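# Move the box beside the blue foam block into the door tote

## Task

Find the cardboard box that sits beside a blue foam block and move it into the tote near the door, resting fully inside with nothing sticking out past the tote's rim. The other cardboard boxes must stay where they are on their desks. The robot must not tip over or finish leaning. The box has to stay in the tote by itself; if it only stays there because the robot is holding it, the task is not done.

## Robot and tools

ROBOT. A Hello Robot Stretch 3 with one arm. It has a two-wheeled base (0.33 m long, 0.34 m wide), a lift that raises the arm along a mast, and a telescoping arm that reaches out to the robot's RIGHT side. The gripper cannot move forward on its own; drive the base for that. The base cannot move sideways. Turning in place pivots about the point midway between the drive wheels, 0.05 m behind the front edge. With the arm pulled in and the wrist folded, turning sweeps a circle of radius 0.28 m; an unfolded, level wrist reaches outside that circle.

FRAMES. Base frame: origin on the floor between the drive wheels, x forward, y left, z up. hand_pose is reported in the base frame, located where the closed fingertips meet. With all wrist joints at zero its x axis points up, y points back along the arm toward the mast, z toward the robot's rear. Fingertips are round pads 0.04 m across. The odometry frame is the base frame as it was at scene start.

execute_actions. Argument "actions": a list holding exactly one action (or empty, which just reports state and images). Optional "cameras": list of "head_camera", "nav_camera", "wrist_camera" or "all"; omitted/null/["all"] gives all, [] gives none. An action may contain:
- "base": exactly one of {"translate_m": d}, a straight drive offset from the base's last reported position, metres, -1 to 1, forward positive; or {"rotate_rad": d}, a turn in place offset, radians, -3.2 to 3.2, positive = counter-clockwise seen from above (left).
- "joints": absolute targets by name. lift_m 0 to 1.1 (arm height on mast); arm_m 0 to 0.52 (extension); wrist_yaw_rad -1.345 to 4.42 (0 = gripper along the arm, positive swings toward the front, 3.0 = folded over base); wrist_pitch_rad -1.57 to 0.451 (0 level, negative tips fingers down); wrist_roll_rad -2.911 to 2.911 (0 = fingers side by side, level); gripper_m -0.089 to 0.179 (bigger = wider; the real fingertip gap is less than this number, about 0.007 less near closed and 0.025 less fully open, and zero under 0.007); head_pan_rad -3.953 to 1.73 (0 forward, positive left, -1.57 looks along the arm); head_tilt_rad -1.53 to 0.419 (negative looks down).
- "contact_limits": {"arm_m": value}, motor effort percent 1 to 100 at which the arm motion halts (contact_stop). Lower is softer; too low halts immediately. It also caps holding force until the next action; values above the maximum are cut down.
Motions in one action start together and may finish at different times; each action lasts at most 15 s. Any joint or base left out may still be driving toward an earlier target. Unknown keys or out-of-range numbers cause the whole call to be rejected with no motion. Base speed is 0.30 m/s and 1.9 rad/s only when stowed (lift_m under 0.30, arm_m under 0.03, wrist_yaw_rad over 2.54); otherwise 0.10 m/s and 0.63 rad/s.

wait: "seconds" 0 to 10; commands nothing, returns state and images.
zoom_image: "camera" and "region" [x0, y0, x1, y1] pixels from the top-left, at most 504 by 504, on a camera's latest full image.
finished_scene: "scene" integer 1 to 2; ends the scene irreversibly and reports success. Replying without any tool call also ends everything.

RESULT LINES. base_status and joint_status: how each motion ended. "done" (base: wheels turned the commanded amount, slip included); "off_target": stopped short and may still be pushing; after "contact_stop", "time_out" or "torque_fault" the target is dropped. Lift or arm that hit something firmly reports contact_stop and goes slack until commanded again (a loaded lift may sink; closing fingers on a surface pushes a slack lift up). Base, wrist and head never contact-stop and keep pushing. A wrist servo pushed hard for several seconds switches off for 10 s (torque_fault). on_its_own lists uncommanded behaviour; "held at" is the held target, not the position. A reported stop cancels the remaining execute_actions, wait and finished_scene calls in that reply. joint_positions: current values (done tolerances ±0.004 for lift, arm, gripper; ±0.02 yaw, roll, head; ±0.05 pitch). motor_effort: percent of max, positive toward higher values, bracket = peak in last action; readings carry fixed bias and noise. Effort outside rest range means pushing or carrying. Positive wheel effort drives forward. lidar_m: 12 distances from base origin, 30-degree sectors counter-clockwise starting straight ahead (4th left, 7th behind, 10th right), plane 0.17 m high, range 0.15 to 12 m, "-" = nothing; misses clear objects, thin legs, tabletops, and parts hidden by the robot (5th, 6th, 9th, 10th when lift is low). wrist_depth_mm (45 to 1000) and head_depth_mm (280 to 4000, sideways image): 7x7 grids of median depth from top-left. base_odometry counts wheel turns (slip included), heading -3.142 to 3.142, left positive; turned_by_wheels and turned_by_imu give turning since last result. base_tilt in degrees, forward/right positive, with a constant error up to about 4.

GRIPPING. Close by sending gripper_m below the object's width; lower squeezes harder, but the stall guard eases too much force so heavy items can slip; resend a different value to re-squeeze. Release by sending at least 0.02 above where the pads met the object. The reading and "done" do not confirm a grasp; check cameras.

SAFETY. Fold or unfold the wrist (wrist_yaw_rad to 3.0) only with lift_m between 0.32 and 0.95, wrist_pitch_rad -0.4, wrist_roll_rad about 0; once folded lift may go down to 0.25. If wrist_yaw_rad is below -0.4, keep wrist_pitch_rad at -0.5 or lower. Pushing against something rigid with the gripper higher than about 0.45 m can tip the robot, more so with a raised contact limit or a repeated push. Do not drive while holding or pushing on something fixed; snagging furniture, especially reversing, can tip it. If leaning, back out in small steps, free the gripper, and lower lift_m to about 0.2 if still tipped. Avoid drops, slams, hard hits and servo faults. Loose objects may occasionally get nudged. The robot holds its last command while you think; base offsets count from the last reported state.

Each tool is called as a command line: name --argument value for each argument, lists and objects as JSON in quotes; but a table of rows of numbers goes row by row, as --pt "numbers of a row", without its own name.

## Session

execute_actions --actions '[]'

Scene clock: 0.00 s.
base_odometry: x=+0.000 y=+0.000 heading=+0.000 (m, m, rad; odometry frame)
turned_by_wheels: +0.000 (rad since the last result)
turned_by_imu: +0.000 (rad since the last result)
base_tilt: forward=+0.6 right=+1.2 (deg)
lidar_m: 0.73 0.65 0.65 0.78 1.54 1.55 1.22 1.08 1.08 1.29 1.93 1.23
head_depth_mm: 1804 1128 1137 1142 1143 1148 1155 / 1019 1001 1003 1011 1010 1014 1017 / 890 900 900 903 901 907 908 / 812 809 813 815 818 819 824 / 742 742 744 746 748 748 752 / 683 682 687 686 688 690 690 / 634 634 634 636 637 640 641
base_status: not commanded
joint_positions: lift_m=+0.326 arm_m=+0.002 wrist_yaw_rad=+2.914 wrist_pitch_rad=-0.405 wrist_roll_rad=+0.018 gripper_m=+0.037 head_pan_rad=+0.000 head_tilt_rad=+0.006
joint_status: not commanded
motor_effort: left_wheel=+0 right_wheel=+0 lift_m=+33 arm_m=+1 wrist_yaw_rad=+0 wrist_pitch_rad=+6 wrist_roll_rad=+0 gripper_m=+0 head_pan_rad=+0 head_tilt_rad=+2 (%)
hand_pose: x=+0.0296 y=+0.0736 z=+0.3413 quat_wxyz=(+0.221, +0.710, +0.061, +0.666) (m; base frame)
wrist_depth_mm: - - - 699 602 539 475 / - - - 779 654 579 514 / - - - 840 710 604 541 / 771 - 800 806 756 667 570 / 646 - 657 646 664 636 627 / 537 519 519 534 522 543 544 / 461 477 - 469 467 461 478
pictures: head_camera (sideways: a quarter turn clockwise sets it upright), nav_camera (sideways: a quarter turn counterclockwise sets it upright), wrist_camera
Images, in order (width x height): head_camera 896x504, nav_camera 672x504, wrist_camera 644x364.

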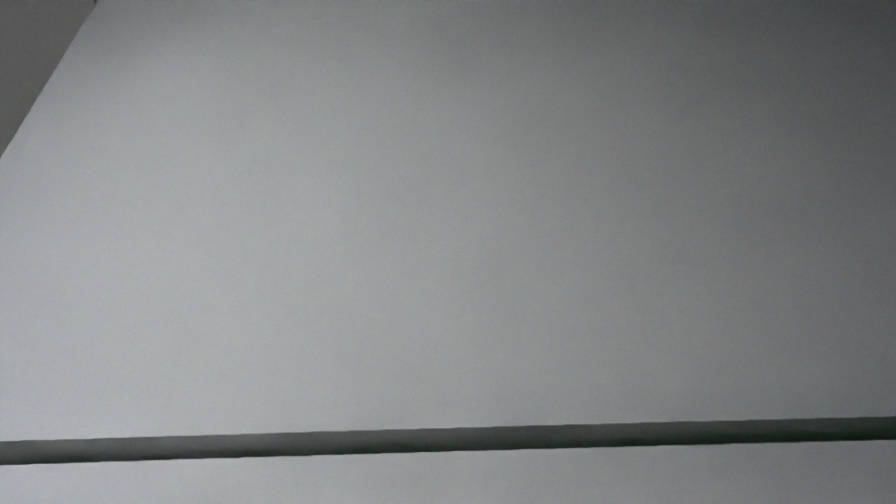

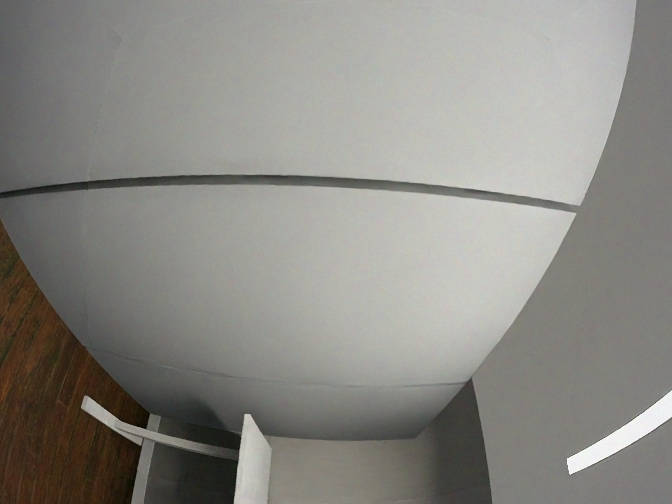

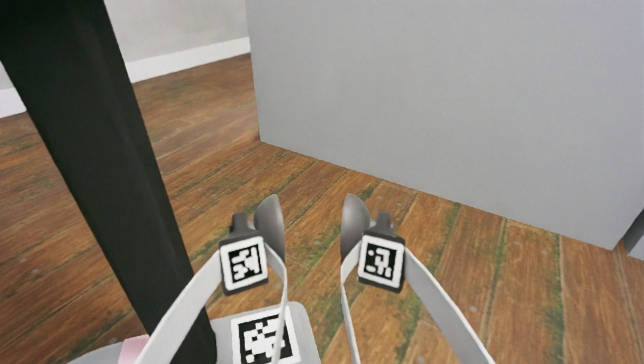

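execute_actions --actions '[{"joints":{"head_pan_rad":-1.2,"head_tilt_rad":-0.5}}]' --cameras '["head_camera","nav_camera"]'

execute_actions --actions '[{"joints":{"head_pan_rad":-2.6,"head_tilt_rad":-0.5}}]' --cameras '["head_camera","nav_camera"]'

execute_actions --actions '[{"joints":{"head_pan_rad":-3.9,"head_tilt_rad":-0.5}}]' --cameras '["head_camera","nav_camera"]'

Scene clock: 1.73 s.
base_odometry: x=+0.000 y=+0.000 heading=+0.000 (m, m, rad; odometry frame)
turned_by_wheels: +0.000 (rad since the last result)
turned_by_imu: +0.000 (rad since the last result)
base_tilt: forward=+0.6 right=+1.2 (deg)
lidar_m: 0.74 0.65 0.65 0.77 1.54 1.55 1.22 1.08 1.09 1.28 1.94 1.22
head_depth_mm: 1537 1615 1715 1841 1857 1543 1282 / 1791 1850 2069 2239 1923 1541 1290 / 2057 1996 2330 2331 1934 1542 1289 / 2002 2025 2398 2517 1928 1548 1298 / 1940 2029 2316 2482 1943 1563 1301 / 1879 1936 2240 2374 1948 1570 1304 / 1817 1895 2146 2292 1971 1570 1313
base_status: not commanded
joint_positions: lift_m=+0.326 arm_m=+0.002 wrist_yaw_rad=+2.914 wrist_pitch_rad=-0.405 wrist_roll_rad=+0.018 gripper_m=+0.037 head_pan_rad=-1.193 head_tilt_rad=-0.493
joint_status: all done
motor_effort: left_wheel=+0(0) right_wheel=+0(0) lift_m=+34(33) arm_m=+2(2) wrist_yaw_rad=+0(0) wrist_pitch_rad=+6(7) wrist_roll_rad=+0(0) gripper_m=+0(0) head_pan_rad=-5(58) head_tilt_rad=-3(23) (%)
hand_pose: x=+0.0296 y=+0.0736 z=+0.3413 quat_wxyz=(+0.221, +0.710, +0.061, +0.666) (m; base frame)
wrist_depth_mm: - - - 706 625 537 469 / - - - 776 638 570 495 / - - - 874 723 604 529 / 785 - 794 812 762 657 584 / 662 - 648 642 646 660 612 / 537 524 529 547 528 528 543 / 460 476 - 458 467 469 472
pictures: head_camera (sideways: a quarter turn clockwise sets it upright), nav_camera (sideways: a quarter turn counterclockwise sets it upright)
Images, in order (width x height): head_camera 896x504, nav_camera 672x504.

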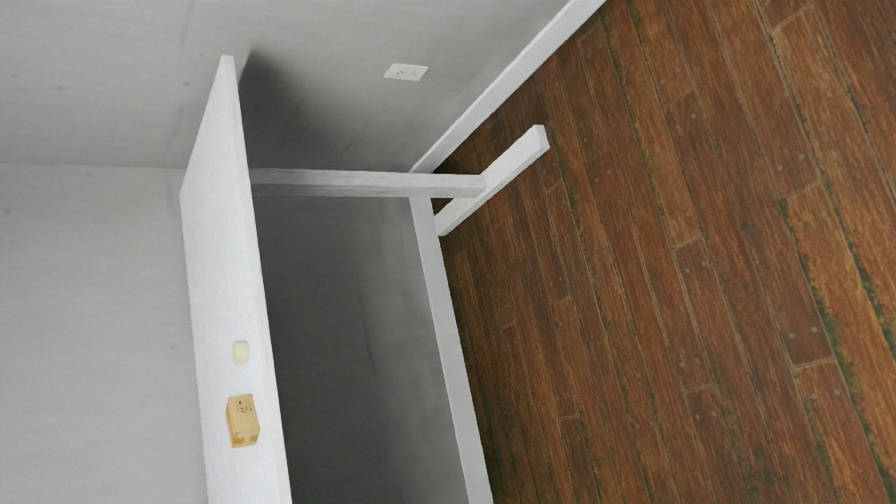

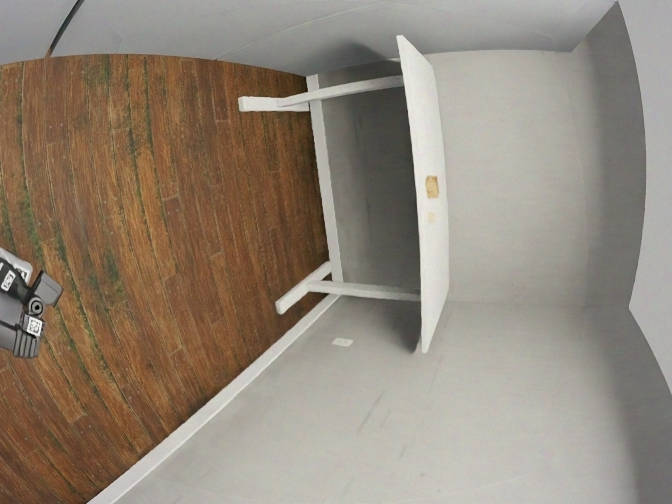

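Scene clock: 2.97 s.
base_odometry: x=+0.000 y=+0.000 heading=+0.000 (m, m, rad; odometry frame)
turned_by_wheels: +0.000 (rad since the last result)
turned_by_imu: +0.000 (rad since the last result)
base_tilt: forward=+0.6 right=+1.2 (deg)
lidar_m: 0.74 0.65 0.65 0.78 1.54 1.55 1.23 1.08 1.08 1.28 1.93 1.22
head_depth_mm: 970 1061 1177 1321 1501 1527 1278 / 951 1039 1148 1281 1462 1540 1290 / 913 1022 1126 1258 1417 1530 1282 / 897 1003 1104 1225 1379 1507 1293 / 883 985 1084 1202 1345 1474 1303 / 867 969 1062 1172 1316 1457 1303 / 854 952 1045 1152 1282 1444 1305
base_status: not commanded
joint_positions: lift_m=+0.326 arm_m=+0.002 wrist_yaw_rad=+2.914 wrist_pitch_rad=-0.405 wrist_roll_rad=+0.018 gripper_m=+0.037 head_pan_rad=-2.593 head_tilt_rad=-0.494
joint_status: all done
motor_effort: left_wheel=+0(0) right_wheel=+0(0) lift_m=+34(33) arm_m=+1(2) wrist_yaw_rad=+0(0) wrist_pitch_rad=+6(7) wrist_roll_rad=+0(0) gripper_m=+0(0) head_pan_rad=-5(58) head_tilt_rad=-2(2) (%)
hand_pose: x=+0.0296 y=+0.0736 z=+0.3413 quat_wxyz=(+0.221, +0.710, +0.061, +0.666) (m; base frame)
wrist_depth_mm: - - - 716 609 544 482 / - - - 768 655 583 502 / - - - 850 700 612 534 / 798 - 796 800 756 655 582 / 627 - 655 647 648 656 607 / 531 512 522 535 530 546 555 / 461 478 - 459 459 466 467
pictures: head_camera (sideways: a quarter turn clockwise sets it upright), nav_camera (sideways: a quarter turn counterclockwise sets it upright)
Images, in order (width x height): head_camera 896x504, nav_camera 672x504.

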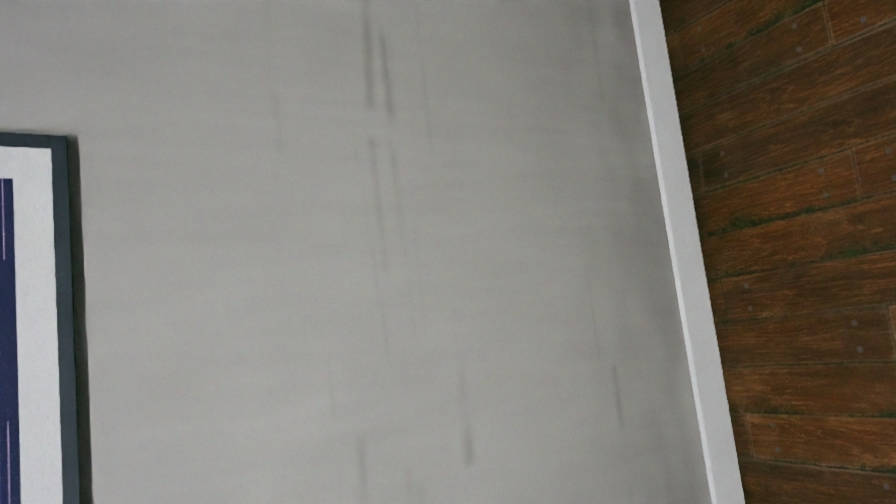

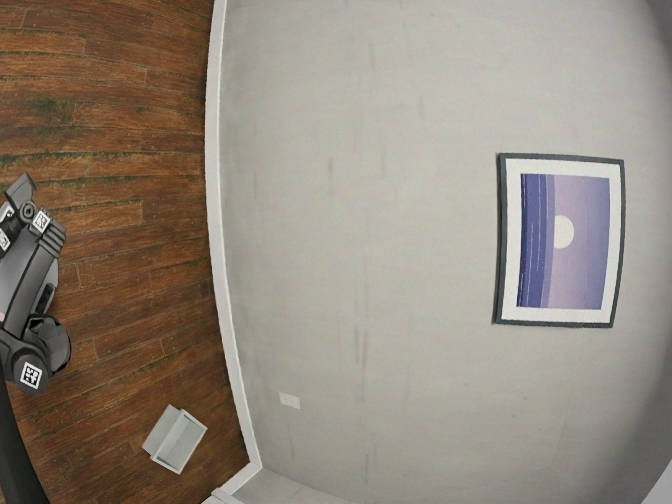

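Scene clock: 4.17 s.
base_odometry: x=+0.000 y=+0.000 heading=+0.000 (m, m, rad; odometry frame)
turned_by_wheels: +0.000 (rad since the last result)
turned_by_imu: +0.000 (rad since the last result)
base_tilt: forward=+0.6 right=+1.1 (deg)
lidar_m: 0.74 0.65 0.65 0.78 1.54 1.55 1.23 1.08 1.08 1.29 1.93 1.22
head_depth_mm: - - - - - - - / 1294 1424 1544 1720 1867 1584 - / 1299 1418 1577 1733 1881 1537 1289 / 1312 1435 1581 1764 1884 1552 1296 / 1318 1448 1602 1784 1931 1563 1304 / 1344 1466 1616 1821 1946 1516 1307 / 1350 1477 1631 1845 1959 1530 1312
base_status: not commanded
joint_positions: lift_m=+0.326 arm_m=+0.002 wrist_yaw_rad=+2.914 wrist_pitch_rad=-0.405 wrist_roll_rad=+0.018 gripper_m=+0.037 head_pan_rad=-3.893 head_tilt_rad=-0.494
joint_status: all done
motor_effort: left_wheel=+0(0) right_wheel=+0(0) lift_m=+33(33) arm_m=+2(1) wrist_yaw_rad=-1(1) wrist_pitch_rad=+6(6) wrist_roll_rad=+0(0) gripper_m=+0(0) head_pan_rad=-4(57) head_tilt_rad=-3(2) (%)
hand_pose: x=+0.0296 y=+0.0736 z=+0.3413 quat_wxyz=(+0.221, +0.710, +0.061, +0.666) (m; base frame)
wrist_depth_mm: - - - 709 615 526 471 / - - - 778 661 571 508 / - - - 851 707 622 532 / 778 - 800 812 741 649 562 / 624 - 661 647 667 665 611 / 542 523 520 539 522 546 543 / 458 479 - 468 466 467 477
pictures: head_camera (sideways: a quarter turn clockwise sets it upright), nav_camera (sideways: a quarter turn counterclockwise sets it upright)
Images, in order (width x height): head_camera 896x504, nav_camera 672x504.

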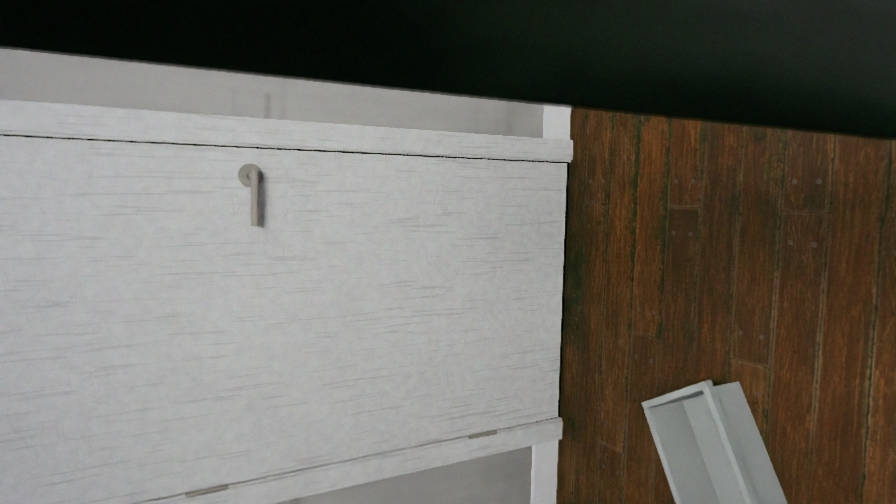

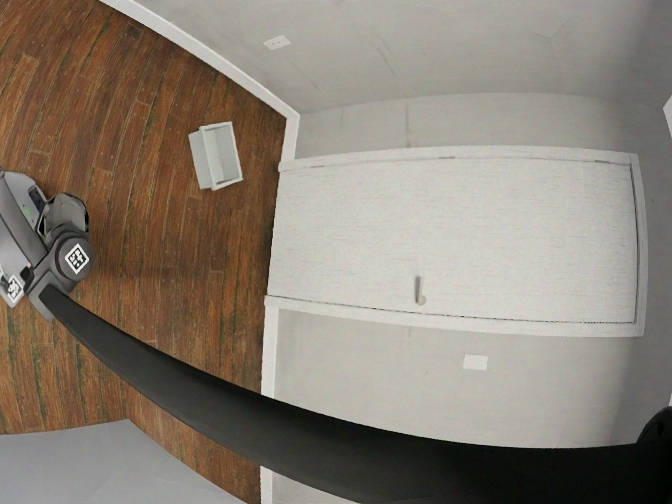

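execute_actions --actions '[{"joints":{"lift_m":0.27,"head_pan_rad":0,"head_tilt_rad":-0.6}}]' --cameras '[]'

execute_actions --actions '[{"base":{"rotate_rad":2.06}}]' --cameras '["nav_camera","head_camera"]'

Scene clock: 7.70 s.
base_odometry: x=+0.000 y=+0.000 heading=+0.000 (m, m, rad; odometry frame)
turned_by_wheels: +0.000 (rad since the last result)
turned_by_imu: -0.001 (rad since the last result)
base_tilt: forward=+0.6 right=+1.2 (deg)
lidar_m: 0.73 0.65 0.65 0.78 1.54 1.55 1.23 1.08 1.08 1.28 1.94 1.22
head_depth_mm: 969 1114 1302 1581 1708 1430 1212 / 868 984 1129 1318 1582 1427 1225 / 788 880 995 1148 1342 1432 1227 / 720 798 890 1010 1162 1349 1221 / 666 725 805 903 1017 1187 1228 / 616 671 740 821 919 1037 1166 / 580 627 680 743 819 922 1053
base_status: not commanded
joint_positions: lift_m=+0.270 arm_m=+0.002 wrist_yaw_rad=+2.914 wrist_pitch_rad=-0.406 wrist_roll_rad=+0.018 gripper_m=+0.037 head_pan_rad=-0.007 head_tilt_rad=-0.592
joint_status: all done
motor_effort: left_wheel=+0(0) right_wheel=+0(0) lift_m=+24(27) arm_m=+1(2) wrist_yaw_rad=+1(0) wrist_pitch_rad=+6(6) wrist_roll_rad=+0(0) gripper_m=+0(0) head_pan_rad=+4(58) head_tilt_rad=-3(11) (%)
hand_pose: x=+0.0296 y=+0.0736 z=+0.2858 quat_wxyz=(+0.221, +0.710, +0.061, +0.666) (m; base frame)
wrist_depth_mm: - - - 706 620 532 478 / - - - 747 647 572 506 / 922 941 936 846 713 616 537 / 690 - 708 727 713 670 562 / 561 - 570 558 580 579 571 / 474 478 - 473 466 469 475 / - - - 408 408 413 406
pictures: none
No camera images: the call's "cameras" was empty. Leave "cameras" out to get every camera's image.

Scene clock: 10.17 s.
base_odometry: x=+0.000 y=+0.000 heading=+2.060 (m, m, rad; odometry frame)
turned_by_wheels: +2.060 (rad since the last result)
turned_by_imu: +2.011 (rad since the last result)
base_tilt: forward=+0.6 right=+1.2 (deg)
lidar_m: 1.54 1.54 1.26 1.08 1.08 1.25 1.93 1.33 0.76 0.65 0.65 0.75
head_depth_mm: 1488 1660 1871 2087 1724 1418 1217 / 1452 1621 1824 2014 1724 1429 1224 / 1405 1573 1770 1950 1738 1435 1224 / 1366 1515 1698 1939 1746 1435 1228 / 1338 1482 1645 1862 1745 1436 1231 / 1293 1427 1587 1782 1765 1445 1230 / 1257 1378 1531 1721 1767 1457 1242
base_status: done
joint_positions: lift_m=+0.270 arm_m=+0.002 wrist_yaw_rad=+2.914 wrist_pitch_rad=-0.406 wrist_roll_rad=+0.018 gripper_m=+0.037 head_pan_rad=-0.007 head_tilt_rad=-0.593
joint_status: not commanded
motor_effort: left_wheel=-2(9) right_wheel=+2(8) lift_m=+24(24) arm_m=+1(1) wrist_yaw_rad=-1(1) wrist_pitch_rad=+6(6) wrist_roll_rad=+0(0) gripper_m=+0(0) head_pan_rad=+5(4) head_tilt_rad=-2(3) (%)
hand_pose: x=+0.0296 y=+0.0736 z=+0.2858 quat_wxyz=(+0.221, +0.710, +0.061, +0.666) (m; base frame)
wrist_depth_mm: - 900 - - - - - / - 982 - - - - - / 835 939 961 915 969 926 957 / 705 - 719 698 713 719 712 / 562 - 592 567 571 581 585 / 469 469 - 484 463 475 480 / - - - 412 410 417 412
pictures: head_camera (sideways: a quarter turn clockwise sets it upright), nav_camera (sideways: a quarter turn counterclockwise sets it upright)
Images, in order (width x height): head_camera 896x504, nav_camera 672x504.

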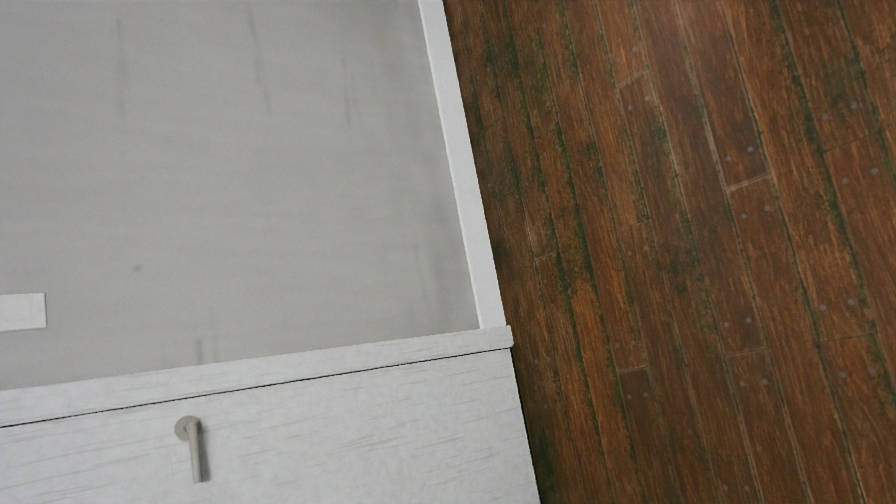

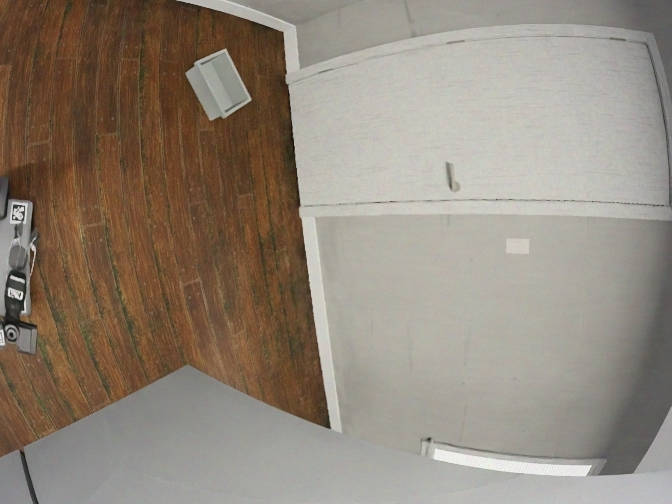

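execute_actions --actions '[{"base":{"translate_m":1.0},"joints":{"head_pan_rad":-1.3,"head_tilt_rad":-0.5}}]' --cameras '["nav_camera","head_camera"]'

Scene clock: 15.47 s.
base_odometry: x=-0.470 y=+0.883 heading=+2.060 (m, m, rad; odometry frame)
turned_by_wheels: +0.000 (rad since the last result)
turned_by_imu: -0.004 (rad since the last result)
base_tilt: forward=+0.5 right=+1.2 (deg)
lidar_m: 0.60 0.59 0.67 1.13 1.35 1.55 2.67 0.79 0.53 0.71 1.23 0.70
head_depth_mm: 2929 3198 3427 2493 1886 1475 1212 / 2975 3162 3426 2494 1891 1519 1276 / 2969 3220 3435 2489 1898 1530 1277 / 2976 3229 3443 2520 1917 1537 1296 / 2945 3179 3420 2526 1916 1545 1286 / 2502 2451 2433 2322 1910 1556 1292 / 1701 1675 1671 1670 1651 1504 1298
base_status: done
joint_positions: lift_m=+0.270 arm_m=+0.002 wrist_yaw_rad=+2.914 wrist_pitch_rad=-0.406 wrist_roll_rad=+0.018 gripper_m=+0.037 head_pan_rad=-1.293 head_tilt_rad=-0.507
joint_status: all done
motor_effort: left_wheel=-2(7) right_wheel=+1(6) lift_m=+25(25) arm_m=+1(1) wrist_yaw_rad=+0(1) wrist_pitch_rad=+6(6) wrist_roll_rad=+0(0) gripper_m=+0(0) head_pan_rad=-5(58) head_tilt_rad=+2(12) (%)
hand_pose: x=+0.0296 y=+0.0736 z=+0.2858 quat_wxyz=(+0.221, +0.710, +0.061, +0.666) (m; base frame)
wrist_depth_mm: - - - - 702 546 429 / - - - - 743 561 454 / 918 722 864 967 817 596 475 / 694 - 690 727 720 614 508 / 577 - 574 568 568 577 510 / 481 471 - 474 464 478 482 / - - - 409 410 418 412
pictures: head_camera (sideways: a quarter turn clockwise sets it upright), nav_camera (sideways: a quarter turn counterclockwise sets it upright)
Images, in order (width x height): head_camera 896x504, nav_camera 672x504.

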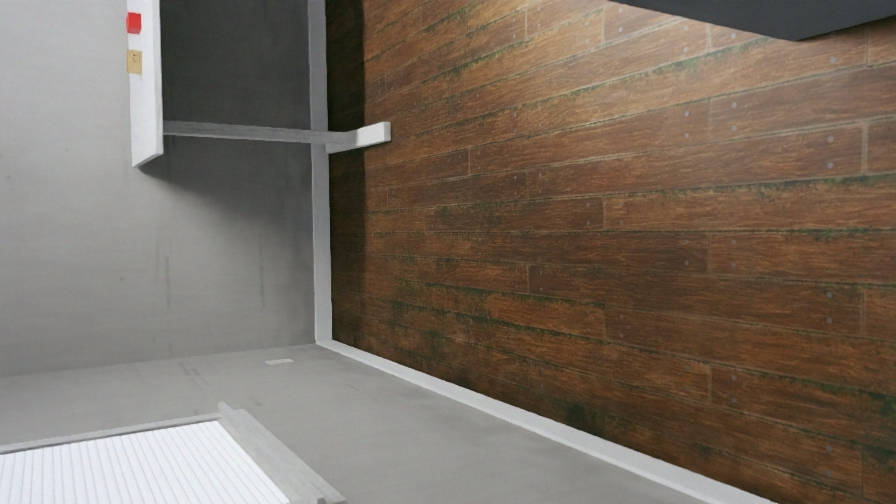

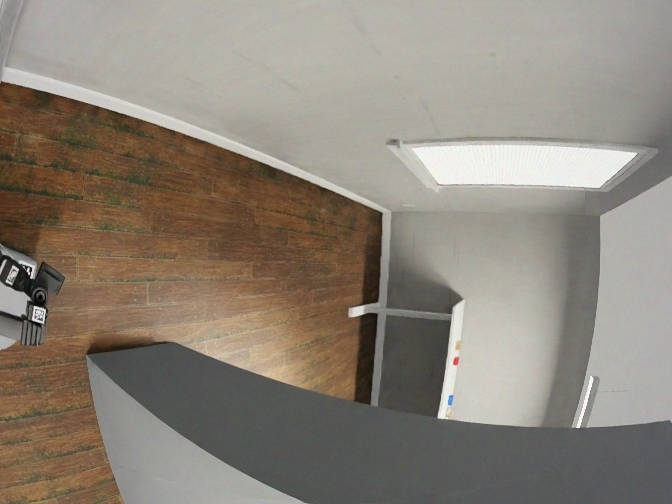

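execute_actions --actions '[{"base":{"rotate_rad":-1.29},"joints":{"head_pan_rad":-0.3,"head_tilt_rad":-0.5}}]' --cameras '["nav_camera"]'

execute_actions --actions '[{"base":{"translate_m":1.0},"joints":{"head_pan_rad":-0.6,"head_tilt_rad":-0.4}}]' --cameras '["nav_camera","head_camera"]'

Scene clock: 18.27 s.
base_odometry: x=-0.470 y=+0.883 heading=+0.770 (m, m, rad; odometry frame)
turned_by_wheels: -1.290 (rad since the last result)
turned_by_imu: -1.261 (rad since the last result)
base_tilt: forward=+0.6 right=+1.2 (deg)
lidar_m: 2.19 0.84 0.62 0.59 0.60 0.84 1.35 1.41 1.95 1.41 0.54 0.53
head_depth_mm: 556 586 617 655 696 747 815 / 665 709 759 818 883 964 1057 / 3085 3422 3508 2385 1787 1451 1279 / 3097 3370 3542 2540 1921 1540 1288 / 2958 3200 3468 2525 1924 1540 1287 / 2912 3164 3360 2574 1924 1544 1290 / 2834 3054 3246 2582 1934 1559 1290
base_status: done
joint_positions: lift_m=+0.270 arm_m=+0.002 wrist_yaw_rad=+2.914 wrist_pitch_rad=-0.406 wrist_roll_rad=+0.018 gripper_m=+0.037 head_pan_rad=-0.307 head_tilt_rad=-0.507
joint_status: all done
motor_effort: left_wheel=+1(10) right_wheel=-2(6) lift_m=+24(24) arm_m=+1(1) wrist_yaw_rad=+0(1) wrist_pitch_rad=+6(6) wrist_roll_rad=+0(0) gripper_m=+0(0) head_pan_rad=+4(57) head_tilt_rad=+2(2) (%)
hand_pose: x=+0.0296 y=+0.0736 z=+0.2858 quat_wxyz=(+0.221, +0.710, +0.061, +0.666) (m; base frame)
wrist_depth_mm: - 515 558 601 639 694 745 / - 573 602 668 729 780 819 / 555 598 643 708 783 860 893 / 609 - 678 707 709 715 706 / 559 - 576 573 575 585 563 / 468 472 - 483 456 478 486 / - - - 407 411 416 408
pictures: nav_camera (sideways: a quarter turn counterclockwise sets it upright)
Images, in order (width x height): nav_camera 672x504.

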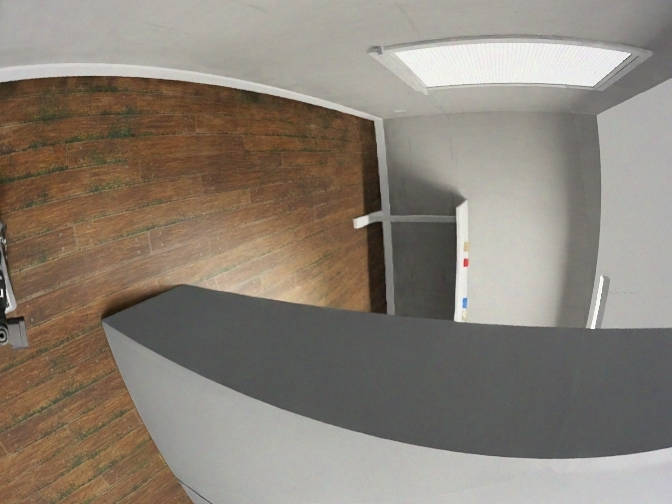

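Scene clock: 23.20 s.
base_odometry: x=+0.248 y=+1.579 heading=+0.770 (m, m, rad; odometry frame)
turned_by_wheels: +0.000 (rad since the last result)
turned_by_imu: -0.004 (rad since the last result)
base_tilt: forward=+0.6 right=+1.2 (deg)
lidar_m: 2.02 0.82 0.61 0.59 0.61 0.85 2.34 0.53 0.41 1.26 3.02 2.50
head_depth_mm: 3004 3238 3594 2980 2141 1657 1361 / 2765 2977 3298 2986 2134 1677 1366 / 2636 2754 3037 2864 2152 1690 1367 / 2476 2601 2880 2930 2182 1684 1370 / 2315 2451 2684 2806 2182 1694 1377 / 2180 2328 2490 2691 2184 1684 1377 / 2070 2208 2040 2512 2181 1697 1386
base_status: done
joint_positions: lift_m=+0.270 arm_m=+0.002 wrist_yaw_rad=+2.914 wrist_pitch_rad=-0.406 wrist_roll_rad=+0.018 gripper_m=+0.037 head_pan_rad=-0.593 head_tilt_rad=-0.408
joint_status: all done
motor_effort: left_wheel=+1(11) right_wheel=-2(4) lift_m=+24(24) arm_m=+1(2) wrist_yaw_rad=+0(1) wrist_pitch_rad=+7(6) wrist_roll_rad=+0(0) gripper_m=+0(1) head_pan_rad=-4(32) head_tilt_rad=+3(12) (%)
hand_pose: x=+0.0296 y=+0.0736 z=+0.2858 quat_wxyz=(+0.221, +0.710, +0.061, +0.666) (m; base frame)
wrist_depth_mm: - 504 539 585 624 688 744 / - 573 599 650 689 768 853 / 553 608 649 706 739 839 951 / 582 - 668 705 713 711 724 / 557 - 579 575 564 573 564 / 469 471 - 472 463 473 478 / - - - 410 410 409 412
pictures: head_camera (sideways: a quarter turn clockwise sets it upright), nav_camera (sideways: a quarter turn counterclockwise sets it upright)
Images, in order (width x height): head_camera 896x504, nav_camera 672x504.

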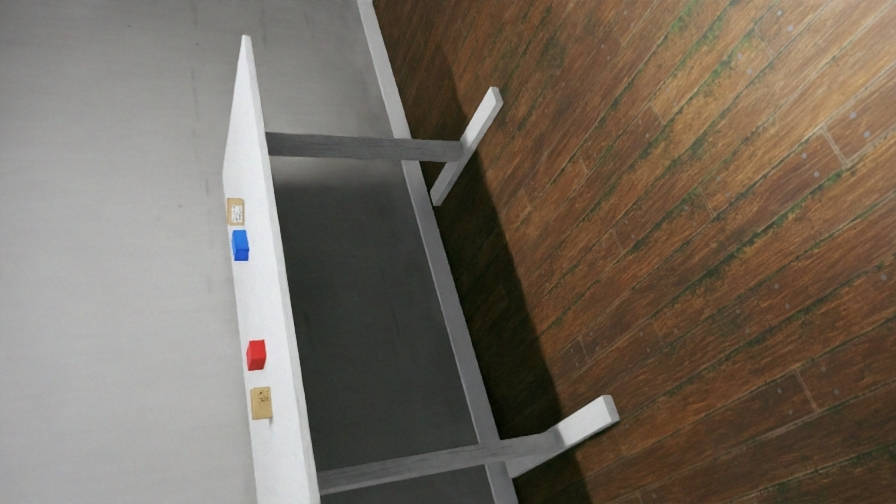

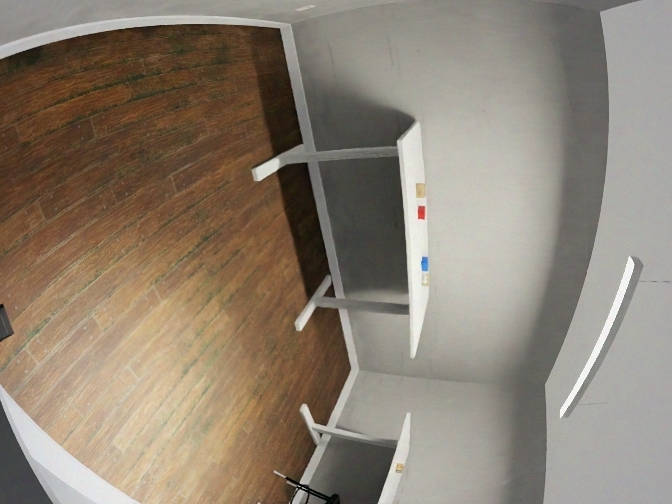

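execute_actions --actions '[{"base":{"rotate_rad":-0.93},"joints":{"head_pan_rad":0,"head_tilt_rad":-0.6}}]' --cameras '["nav_camera"]'

execute_actions --actions '[{"base":{"translate_m":1.0}}]' --cameras '["nav_camera"]'

execute_actions --actions '[{"base":{"translate_m":0.87}}]' --cameras '["nav_camera"]'

Scene clock: 29.03 s.
base_odometry: x=+0.248 y=+1.579 heading=-0.160 (m, m, rad; odometry frame)
turned_by_wheels: -0.930 (rad since the last result)
turned_by_imu: -0.911 (rad since the last result)
base_tilt: forward=+0.6 right=+1.2 (deg)
lidar_m: 2.56 2.01 1.52 0.74 0.59 0.59 0.64 0.97 2.35 0.47 0.41 1.29
head_depth_mm: 2801 3172 2938 2165 1719 1423 1215 / 3015 3300 2998 2184 1730 1423 1223 / 3295 3641 2950 2177 1730 1433 1224 / 3355 3616 3006 2204 1747 1437 1230 / 3016 3284 2989 2209 1765 1444 1227 / 2648 2838 2838 2259 1752 1450 1231 / 2415 2675 2796 2264 1759 1456 1239
base_status: done
joint_positions: lift_m=+0.270 arm_m=+0.002 wrist_yaw_rad=+2.914 wrist_pitch_rad=-0.406 wrist_roll_rad=+0.018 gripper_m=+0.037 head_pan_rad=-0.007 head_tilt_rad=-0.593
joint_status: all done
motor_effort: left_wheel=+2(9) right_wheel=-1(6) lift_m=+24(25) arm_m=+1(1) wrist_yaw_rad=-1(0) wrist_pitch_rad=+6(6) wrist_roll_rad=+0(0) gripper_m=+0(0) head_pan_rad=+4(45) head_tilt_rad=-2(15) (%)
hand_pose: x=+0.0296 y=+0.0736 z=+0.2858 quat_wxyz=(+0.221, +0.710, +0.061, +0.666) (m; base frame)
wrist_depth_mm: - 653 901 - - - - / - 691 924 - - - - / 499 753 895 926 929 953 941 / 538 - 707 706 735 700 734 / 561 - 571 574 575 572 573 / 475 473 - 469 470 476 483 / - - - 405 401 415 412
pictures: nav_camera (sideways: a quarter turn counterclockwise sets it upright)
Images, in order (width x height): nav_camera 672x504.

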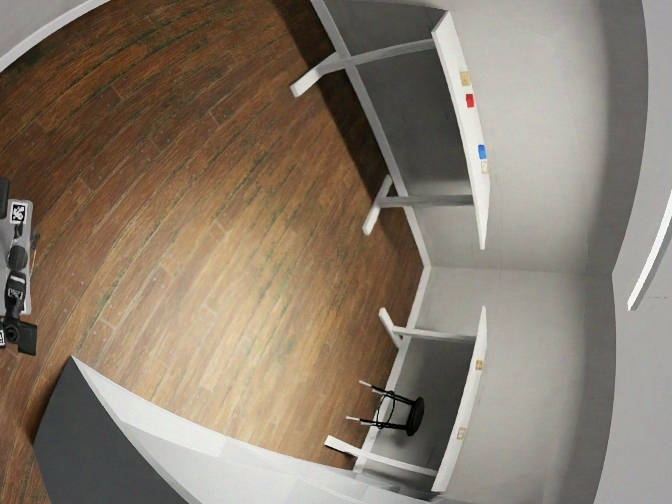

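Scene clock: 33.97 s.
base_odometry: x=+1.235 y=+1.420 heading=-0.160 (m, m, rad; odometry frame)
turned_by_wheels: +0.000 (rad since the last result)
turned_by_imu: -0.004 (rad since the last result)
base_tilt: forward=+0.6 right=+1.2 (deg)
lidar_m: 2.27 1.59 1.39 1.74 1.39 1.37 1.49 0.86 1.20 0.90 1.60 1.76
head_depth_mm: 2117 2304 2534 2152 1704 1418 1214 / 2314 2520 2663 2170 1714 1431 1220 / 2442 2719 2850 2196 1733 1435 1213 / 2494 2732 2835 2236 1745 1446 1226 / 2261 2411 2668 2207 1754 1441 1222 / 2018 2045 2398 2163 1747 1452 1233 / 1845 1382 1977 2168 1763 1452 1233
base_status: done
joint_positions: lift_m=+0.270 arm_m=+0.002 wrist_yaw_rad=+2.914 wrist_pitch_rad=-0.406 wrist_roll_rad=+0.018 gripper_m=+0.037 head_pan_rad=-0.007 head_tilt_rad=-0.593
joint_status: not commanded
motor_effort: left_wheel=+2(10) right_wheel=-2(3) lift_m=+25(25) arm_m=+1(1) wrist_yaw_rad=+0(1) wrist_pitch_rad=+7(6) wrist_roll_rad=+0(0) gripper_m=+0(1) head_pan_rad=+4(4) head_tilt_rad=-3(3) (%)
hand_pose: x=+0.0296 y=+0.0736 z=+0.2858 quat_wxyz=(+0.221, +0.710, +0.061, +0.666) (m; base frame)
wrist_depth_mm: - - - - - - - / - - - - - - - / 931 901 910 951 973 949 923 / 693 - 702 714 723 719 709 / 550 - 574 570 564 563 570 / 468 471 - 477 465 485 477 / - - - 406 408 411 410
pictures: nav_camera (sideways: a quarter turn counterclockwise sets it upright)
Images, in order (width x height): nav_camera 672x504.

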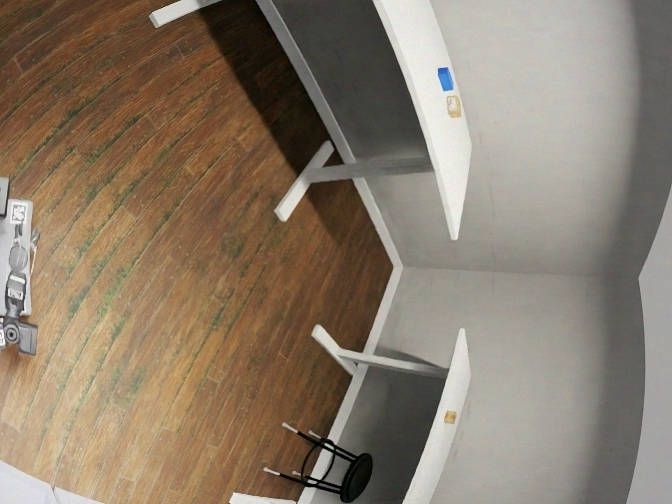

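Scene clock: 38.57 s.
base_odometry: x=+2.094 y=+1.282 heading=-0.160 (m, m, rad; odometry frame)
turned_by_wheels: +0.000 (rad since the last result)
turned_by_imu: -0.003 (rad since the last result)
base_tilt: forward=+0.6 right=+1.2 (deg)
lidar_m: 1.61 0.81 1.27 1.30 2.08 2.06 1.68 1.31 1.31 1.48 1.19 1.25
head_depth_mm: 1517 1654 1834 2010 1717 1415 1220 / 1616 1756 1959 2114 1731 1422 1221 / 1727 1935 2131 2201 1735 1436 1228 / 1756 1927 2167 2217 1746 1438 1223 / 1571 1713 1876 2052 1740 1444 1229 / 1420 1532 1673 1830 1772 1445 1232 / 1293 1389 1486 589 1701 1462 1205
base_status: done
joint_positions: lift_m=+0.270 arm_m=+0.002 wrist_yaw_rad=+2.914 wrist_pitch_rad=-0.406 wrist_roll_rad=+0.018 gripper_m=+0.037 head_pan_rad=-0.007 head_tilt_rad=-0.594
joint_status: not commanded
motor_effort: left_wheel=+1(11) right_wheel=-2(5) lift_m=+25(25) arm_m=+2(1) wrist_yaw_rad=+1(1) wrist_pitch_rad=+6(6) wrist_roll_rad=+0(0) gripper_m=+0(0) head_pan_rad=+4(3) head_tilt_rad=-2(2) (%)
hand_pose: x=+0.0296 y=+0.0736 z=+0.2858 quat_wxyz=(+0.221, +0.710, +0.061, +0.666) (m; base frame)
wrist_depth_mm: - - - - - - 946 / - - - - - - - / 902 952 949 963 930 871 951 / 700 - 713 721 714 673 724 / 562 - 587 575 575 554 575 / 463 468 - 475 468 478 475 / - - - 410 409 407 409
pictures: nav_camera (sideways: a quarter turn counterclockwise sets it upright)
Images, in order (width x height): nav_camera 672x504.

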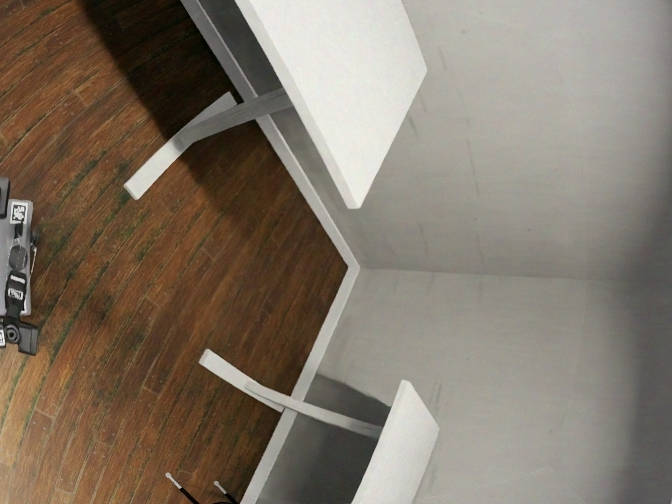

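execute_actions --actions '[{"base":{"rotate_rad":2.55},"joints":{"head_pan_rad":-1.57,"head_tilt_rad":-0.5}}]' --cameras '["nav_camera","head_camera"]'

Scene clock: 41.90 s.
base_odometry: x=+2.094 y=+1.282 heading=+2.390 (m, m, rad; odometry frame)
turned_by_wheels: +2.550 (rad since the last result)
turned_by_imu: +2.491 (rad since the last result)
base_tilt: forward=+0.6 right=+1.2 (deg)
lidar_m: 2.06 2.17 1.68 1.31 1.64 1.19 1.25 1.73 0.81 1.27 1.34 1.30
head_depth_mm: 1045 1144 956 654 556 1440 1276 / 1056 1161 966 657 557 1446 1250 / 1063 1168 977 663 563 1532 1283 / 1073 1171 844 667 1643 1529 1289 / 1079 1181 925 673 1655 1545 1283 / 1085 1193 1000 676 1679 1546 1294 / 1092 1202 1010 682 1695 1559 1296
base_status: done
joint_positions: lift_m=+0.270 arm_m=+0.002 wrist_yaw_rad=+2.914 wrist_pitch_rad=-0.406 wrist_roll_rad=+0.018 gripper_m=+0.037 head_pan_rad=-1.563 head_tilt_rad=-0.507
joint_status: all done
motor_effort: left_wheel=-2(8) right_wheel=+2(7) lift_m=+25(25) arm_m=+1(1) wrist_yaw_rad=+0(0) wrist_pitch_rad=+6(7) wrist_roll_rad=+0(0) gripper_m=+0(0) head_pan_rad=-5(59) head_tilt_rad=+2(10) (%)
hand_pose: x=+0.0296 y=+0.0735 z=+0.2858 quat_wxyz=(+0.221, +0.710, +0.061, +0.666) (m; base frame)
wrist_depth_mm: - - - - - - - / - - - - - - - / 928 953 940 936 937 956 949 / 689 - 712 704 703 727 716 / 559 - 577 564 568 563 584 / 474 482 - 478 460 479 484 / - - - 414 407 414 413
pictures: head_camera (sideways: a quarter turn clockwise sets it upright), nav_camera (sideways: a quarter turn counterclockwise sets it upright)
Images, in order (width x height): head_camera 896x504, nav_camera 672x504.

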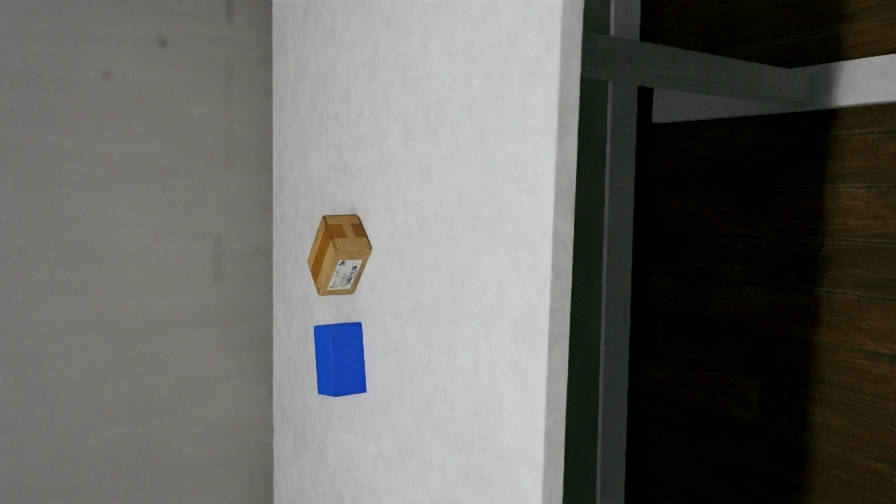

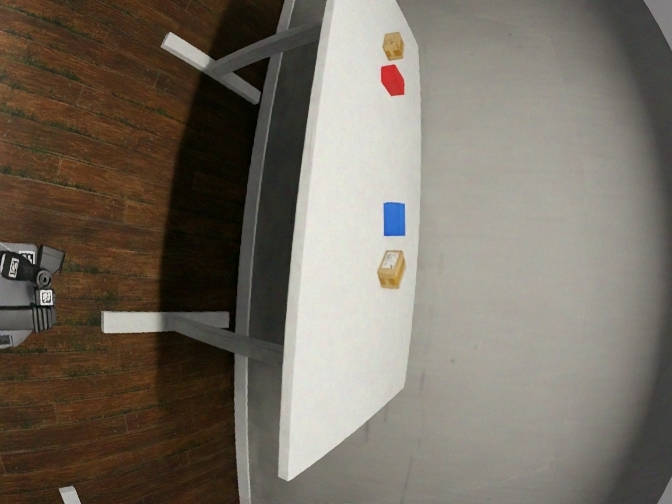

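zoom_image --camera "head_camera" --region '[260, 180, 440, 420]'

execute_actions --actions '[{"base":{"translate_m":-0.15},"joints":{"lift_m":0.4}}]' --cameras '[]'

execute_actions --actions '[{"joints":{"lift_m":1.09,"wrist_yaw_rad":0.9,"wrist_roll_rad":0,"head_pan_rad":-1.4}}]'

Region (260, 180, 440, 420) of head_camera's 896x504 image, scaled by 2.100, with more detail than that image has; it fills the left 378 columns of this view, and the rest is white.

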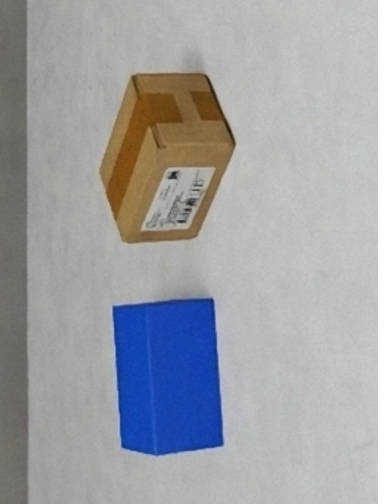

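Scene clock: 50.57 s.
base_odometry: x=+2.204 y=+1.179 heading=+2.390 (m, m, rad; odometry frame)
turned_by_wheels: +0.000 (rad since the last result)
turned_by_imu: -0.001 (rad since the last result)
base_tilt: forward=+0.6 right=+1.2 (deg)
lidar_m: 2.20 1.78 1.34 1.34 1.51 1.24 1.10 1.64 1.30 0.78 1.33 1.41
head_depth_mm: 1042 1138 1213 655 555 1526 1275 / 1051 1150 960 659 558 1519 1281 / 1054 1156 971 663 561 1417 1248 / 1063 1169 982 666 565 1534 1287 / 1075 1174 991 674 568 1542 1290 / 1081 1189 944 676 571 1549 1298 / 1085 1190 880 682 1689 1559 1294
base_status: done
joint_positions: lift_m=+0.400 arm_m=+0.002 wrist_yaw_rad=+2.914 wrist_pitch_rad=-0.406 wrist_roll_rad=+0.018 gripper_m=+0.037 head_pan_rad=-1.563 head_tilt_rad=-0.507
joint_status: all done
motor_effort: left_wheel=-2(12) right_wheel=+2(5) lift_m=+42(43) arm_m=+1(0) wrist_yaw_rad=+0(1) wrist_pitch_rad=+6(6) wrist_roll_rad=+0(0) gripper_m=+0(0) head_pan_rad=-4(4) head_tilt_rad=+3(2) (%)
hand_pose: x=+0.0296 y=+0.0735 z=+0.4151 quat_wxyz=(+0.221, +0.710, +0.061, +0.666) (m; base frame)
wrist_depth_mm: - - - - - - - / - - - - - - - / - - - - - - - / 909 - 915 949 930 952 946 / 735 - 770 765 771 733 774 / 619 602 605 604 626 626 629 / 534 546 552 540 544 548 541
pictures: none
No camera images: the call's "cameras" was empty. Leave "cameras" out to get every camera's image.

Scene clock: 57.67 s.
base_odometry: x=+2.204 y=+1.179 heading=+2.390 (m, m, rad; odometry frame)
turned_by_wheels: +0.000 (rad since the last result)
turned_by_imu: -0.002 (rad since the last result)
base_tilt: forward=+0.6 right=+1.2 (deg)
lidar_m: 2.21 1.78 1.34 1.34 1.51 1.24 1.10 1.63 1.30 0.78 1.34 1.41
head_depth_mm: 1019 1115 899 - - - 1276 / 1043 1142 962 692 - - 1219 / 1069 1168 1039 728 - - 1286 / 1087 1182 - - - 1487 1285 / 1116 1209 - - - 1546 1290 / 1143 1257 975 709 1746 1539 1293 / 1166 1284 1013 680 1815 1553 1297
base_status: not commanded
joint_positions: lift_m=+1.090 arm_m=+0.002 wrist_yaw_rad=+0.902 wrist_pitch_rad=-0.406 wrist_roll_rad=+0.003 gripper_m=+0.037 head_pan_rad=-1.407 head_tilt_rad=-0.507
joint_status: all done
motor_effort: left_wheel=-2(2) right_wheel=+2(1) lift_m=+42(44) arm_m=+1(1) wrist_yaw_rad=-2(3) wrist_pitch_rad=+6(6) wrist_roll_rad=-2(3) gripper_m=+0(0) head_pan_rad=+4(24) head_tilt_rad=+2(3) (%)
hand_pose: x=+0.1558 y=-0.2868 z=+1.1051 quat_wxyz=(+0.685, +0.430, -0.562, +0.173) (m; base frame)
wrist_depth_mm: - - - - - 893 753 / - - 920 888 - 916 789 / - - - 633 644 625 667 / - - - 529 487 503 498 / - - - - 390 395 403 / - - - - - 328 329 / - - - - - 295 282
pictures: head_camera (sideways: a quarter turn clockwise sets it upright), nav_camera (sideways: a quarter turn counterclockwise sets it upright), wrist_camera
Images, in order (width x height): head_camera 896x504, nav_camera 672x504, wrist_camera 644x364.

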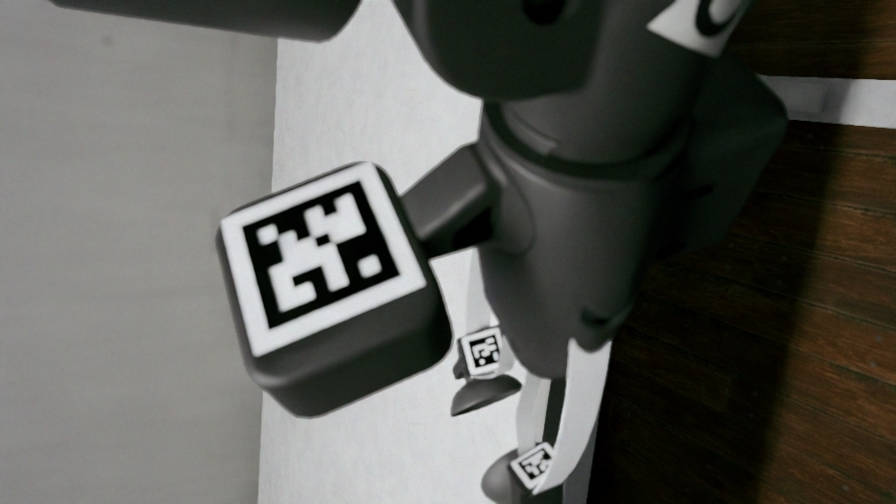

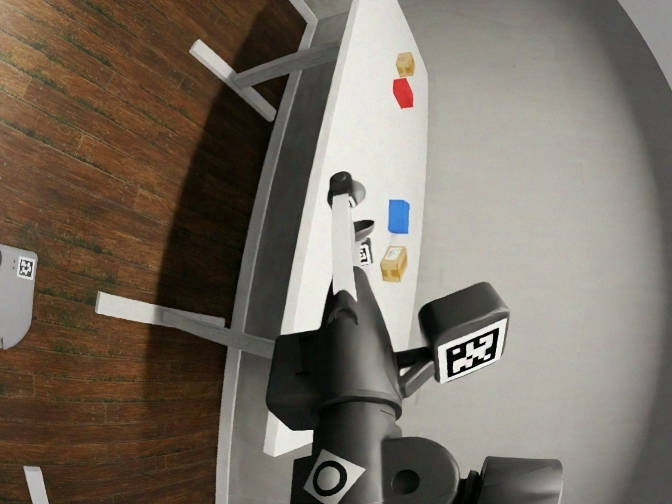

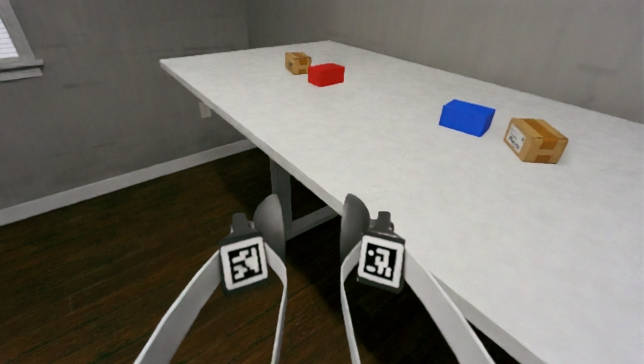

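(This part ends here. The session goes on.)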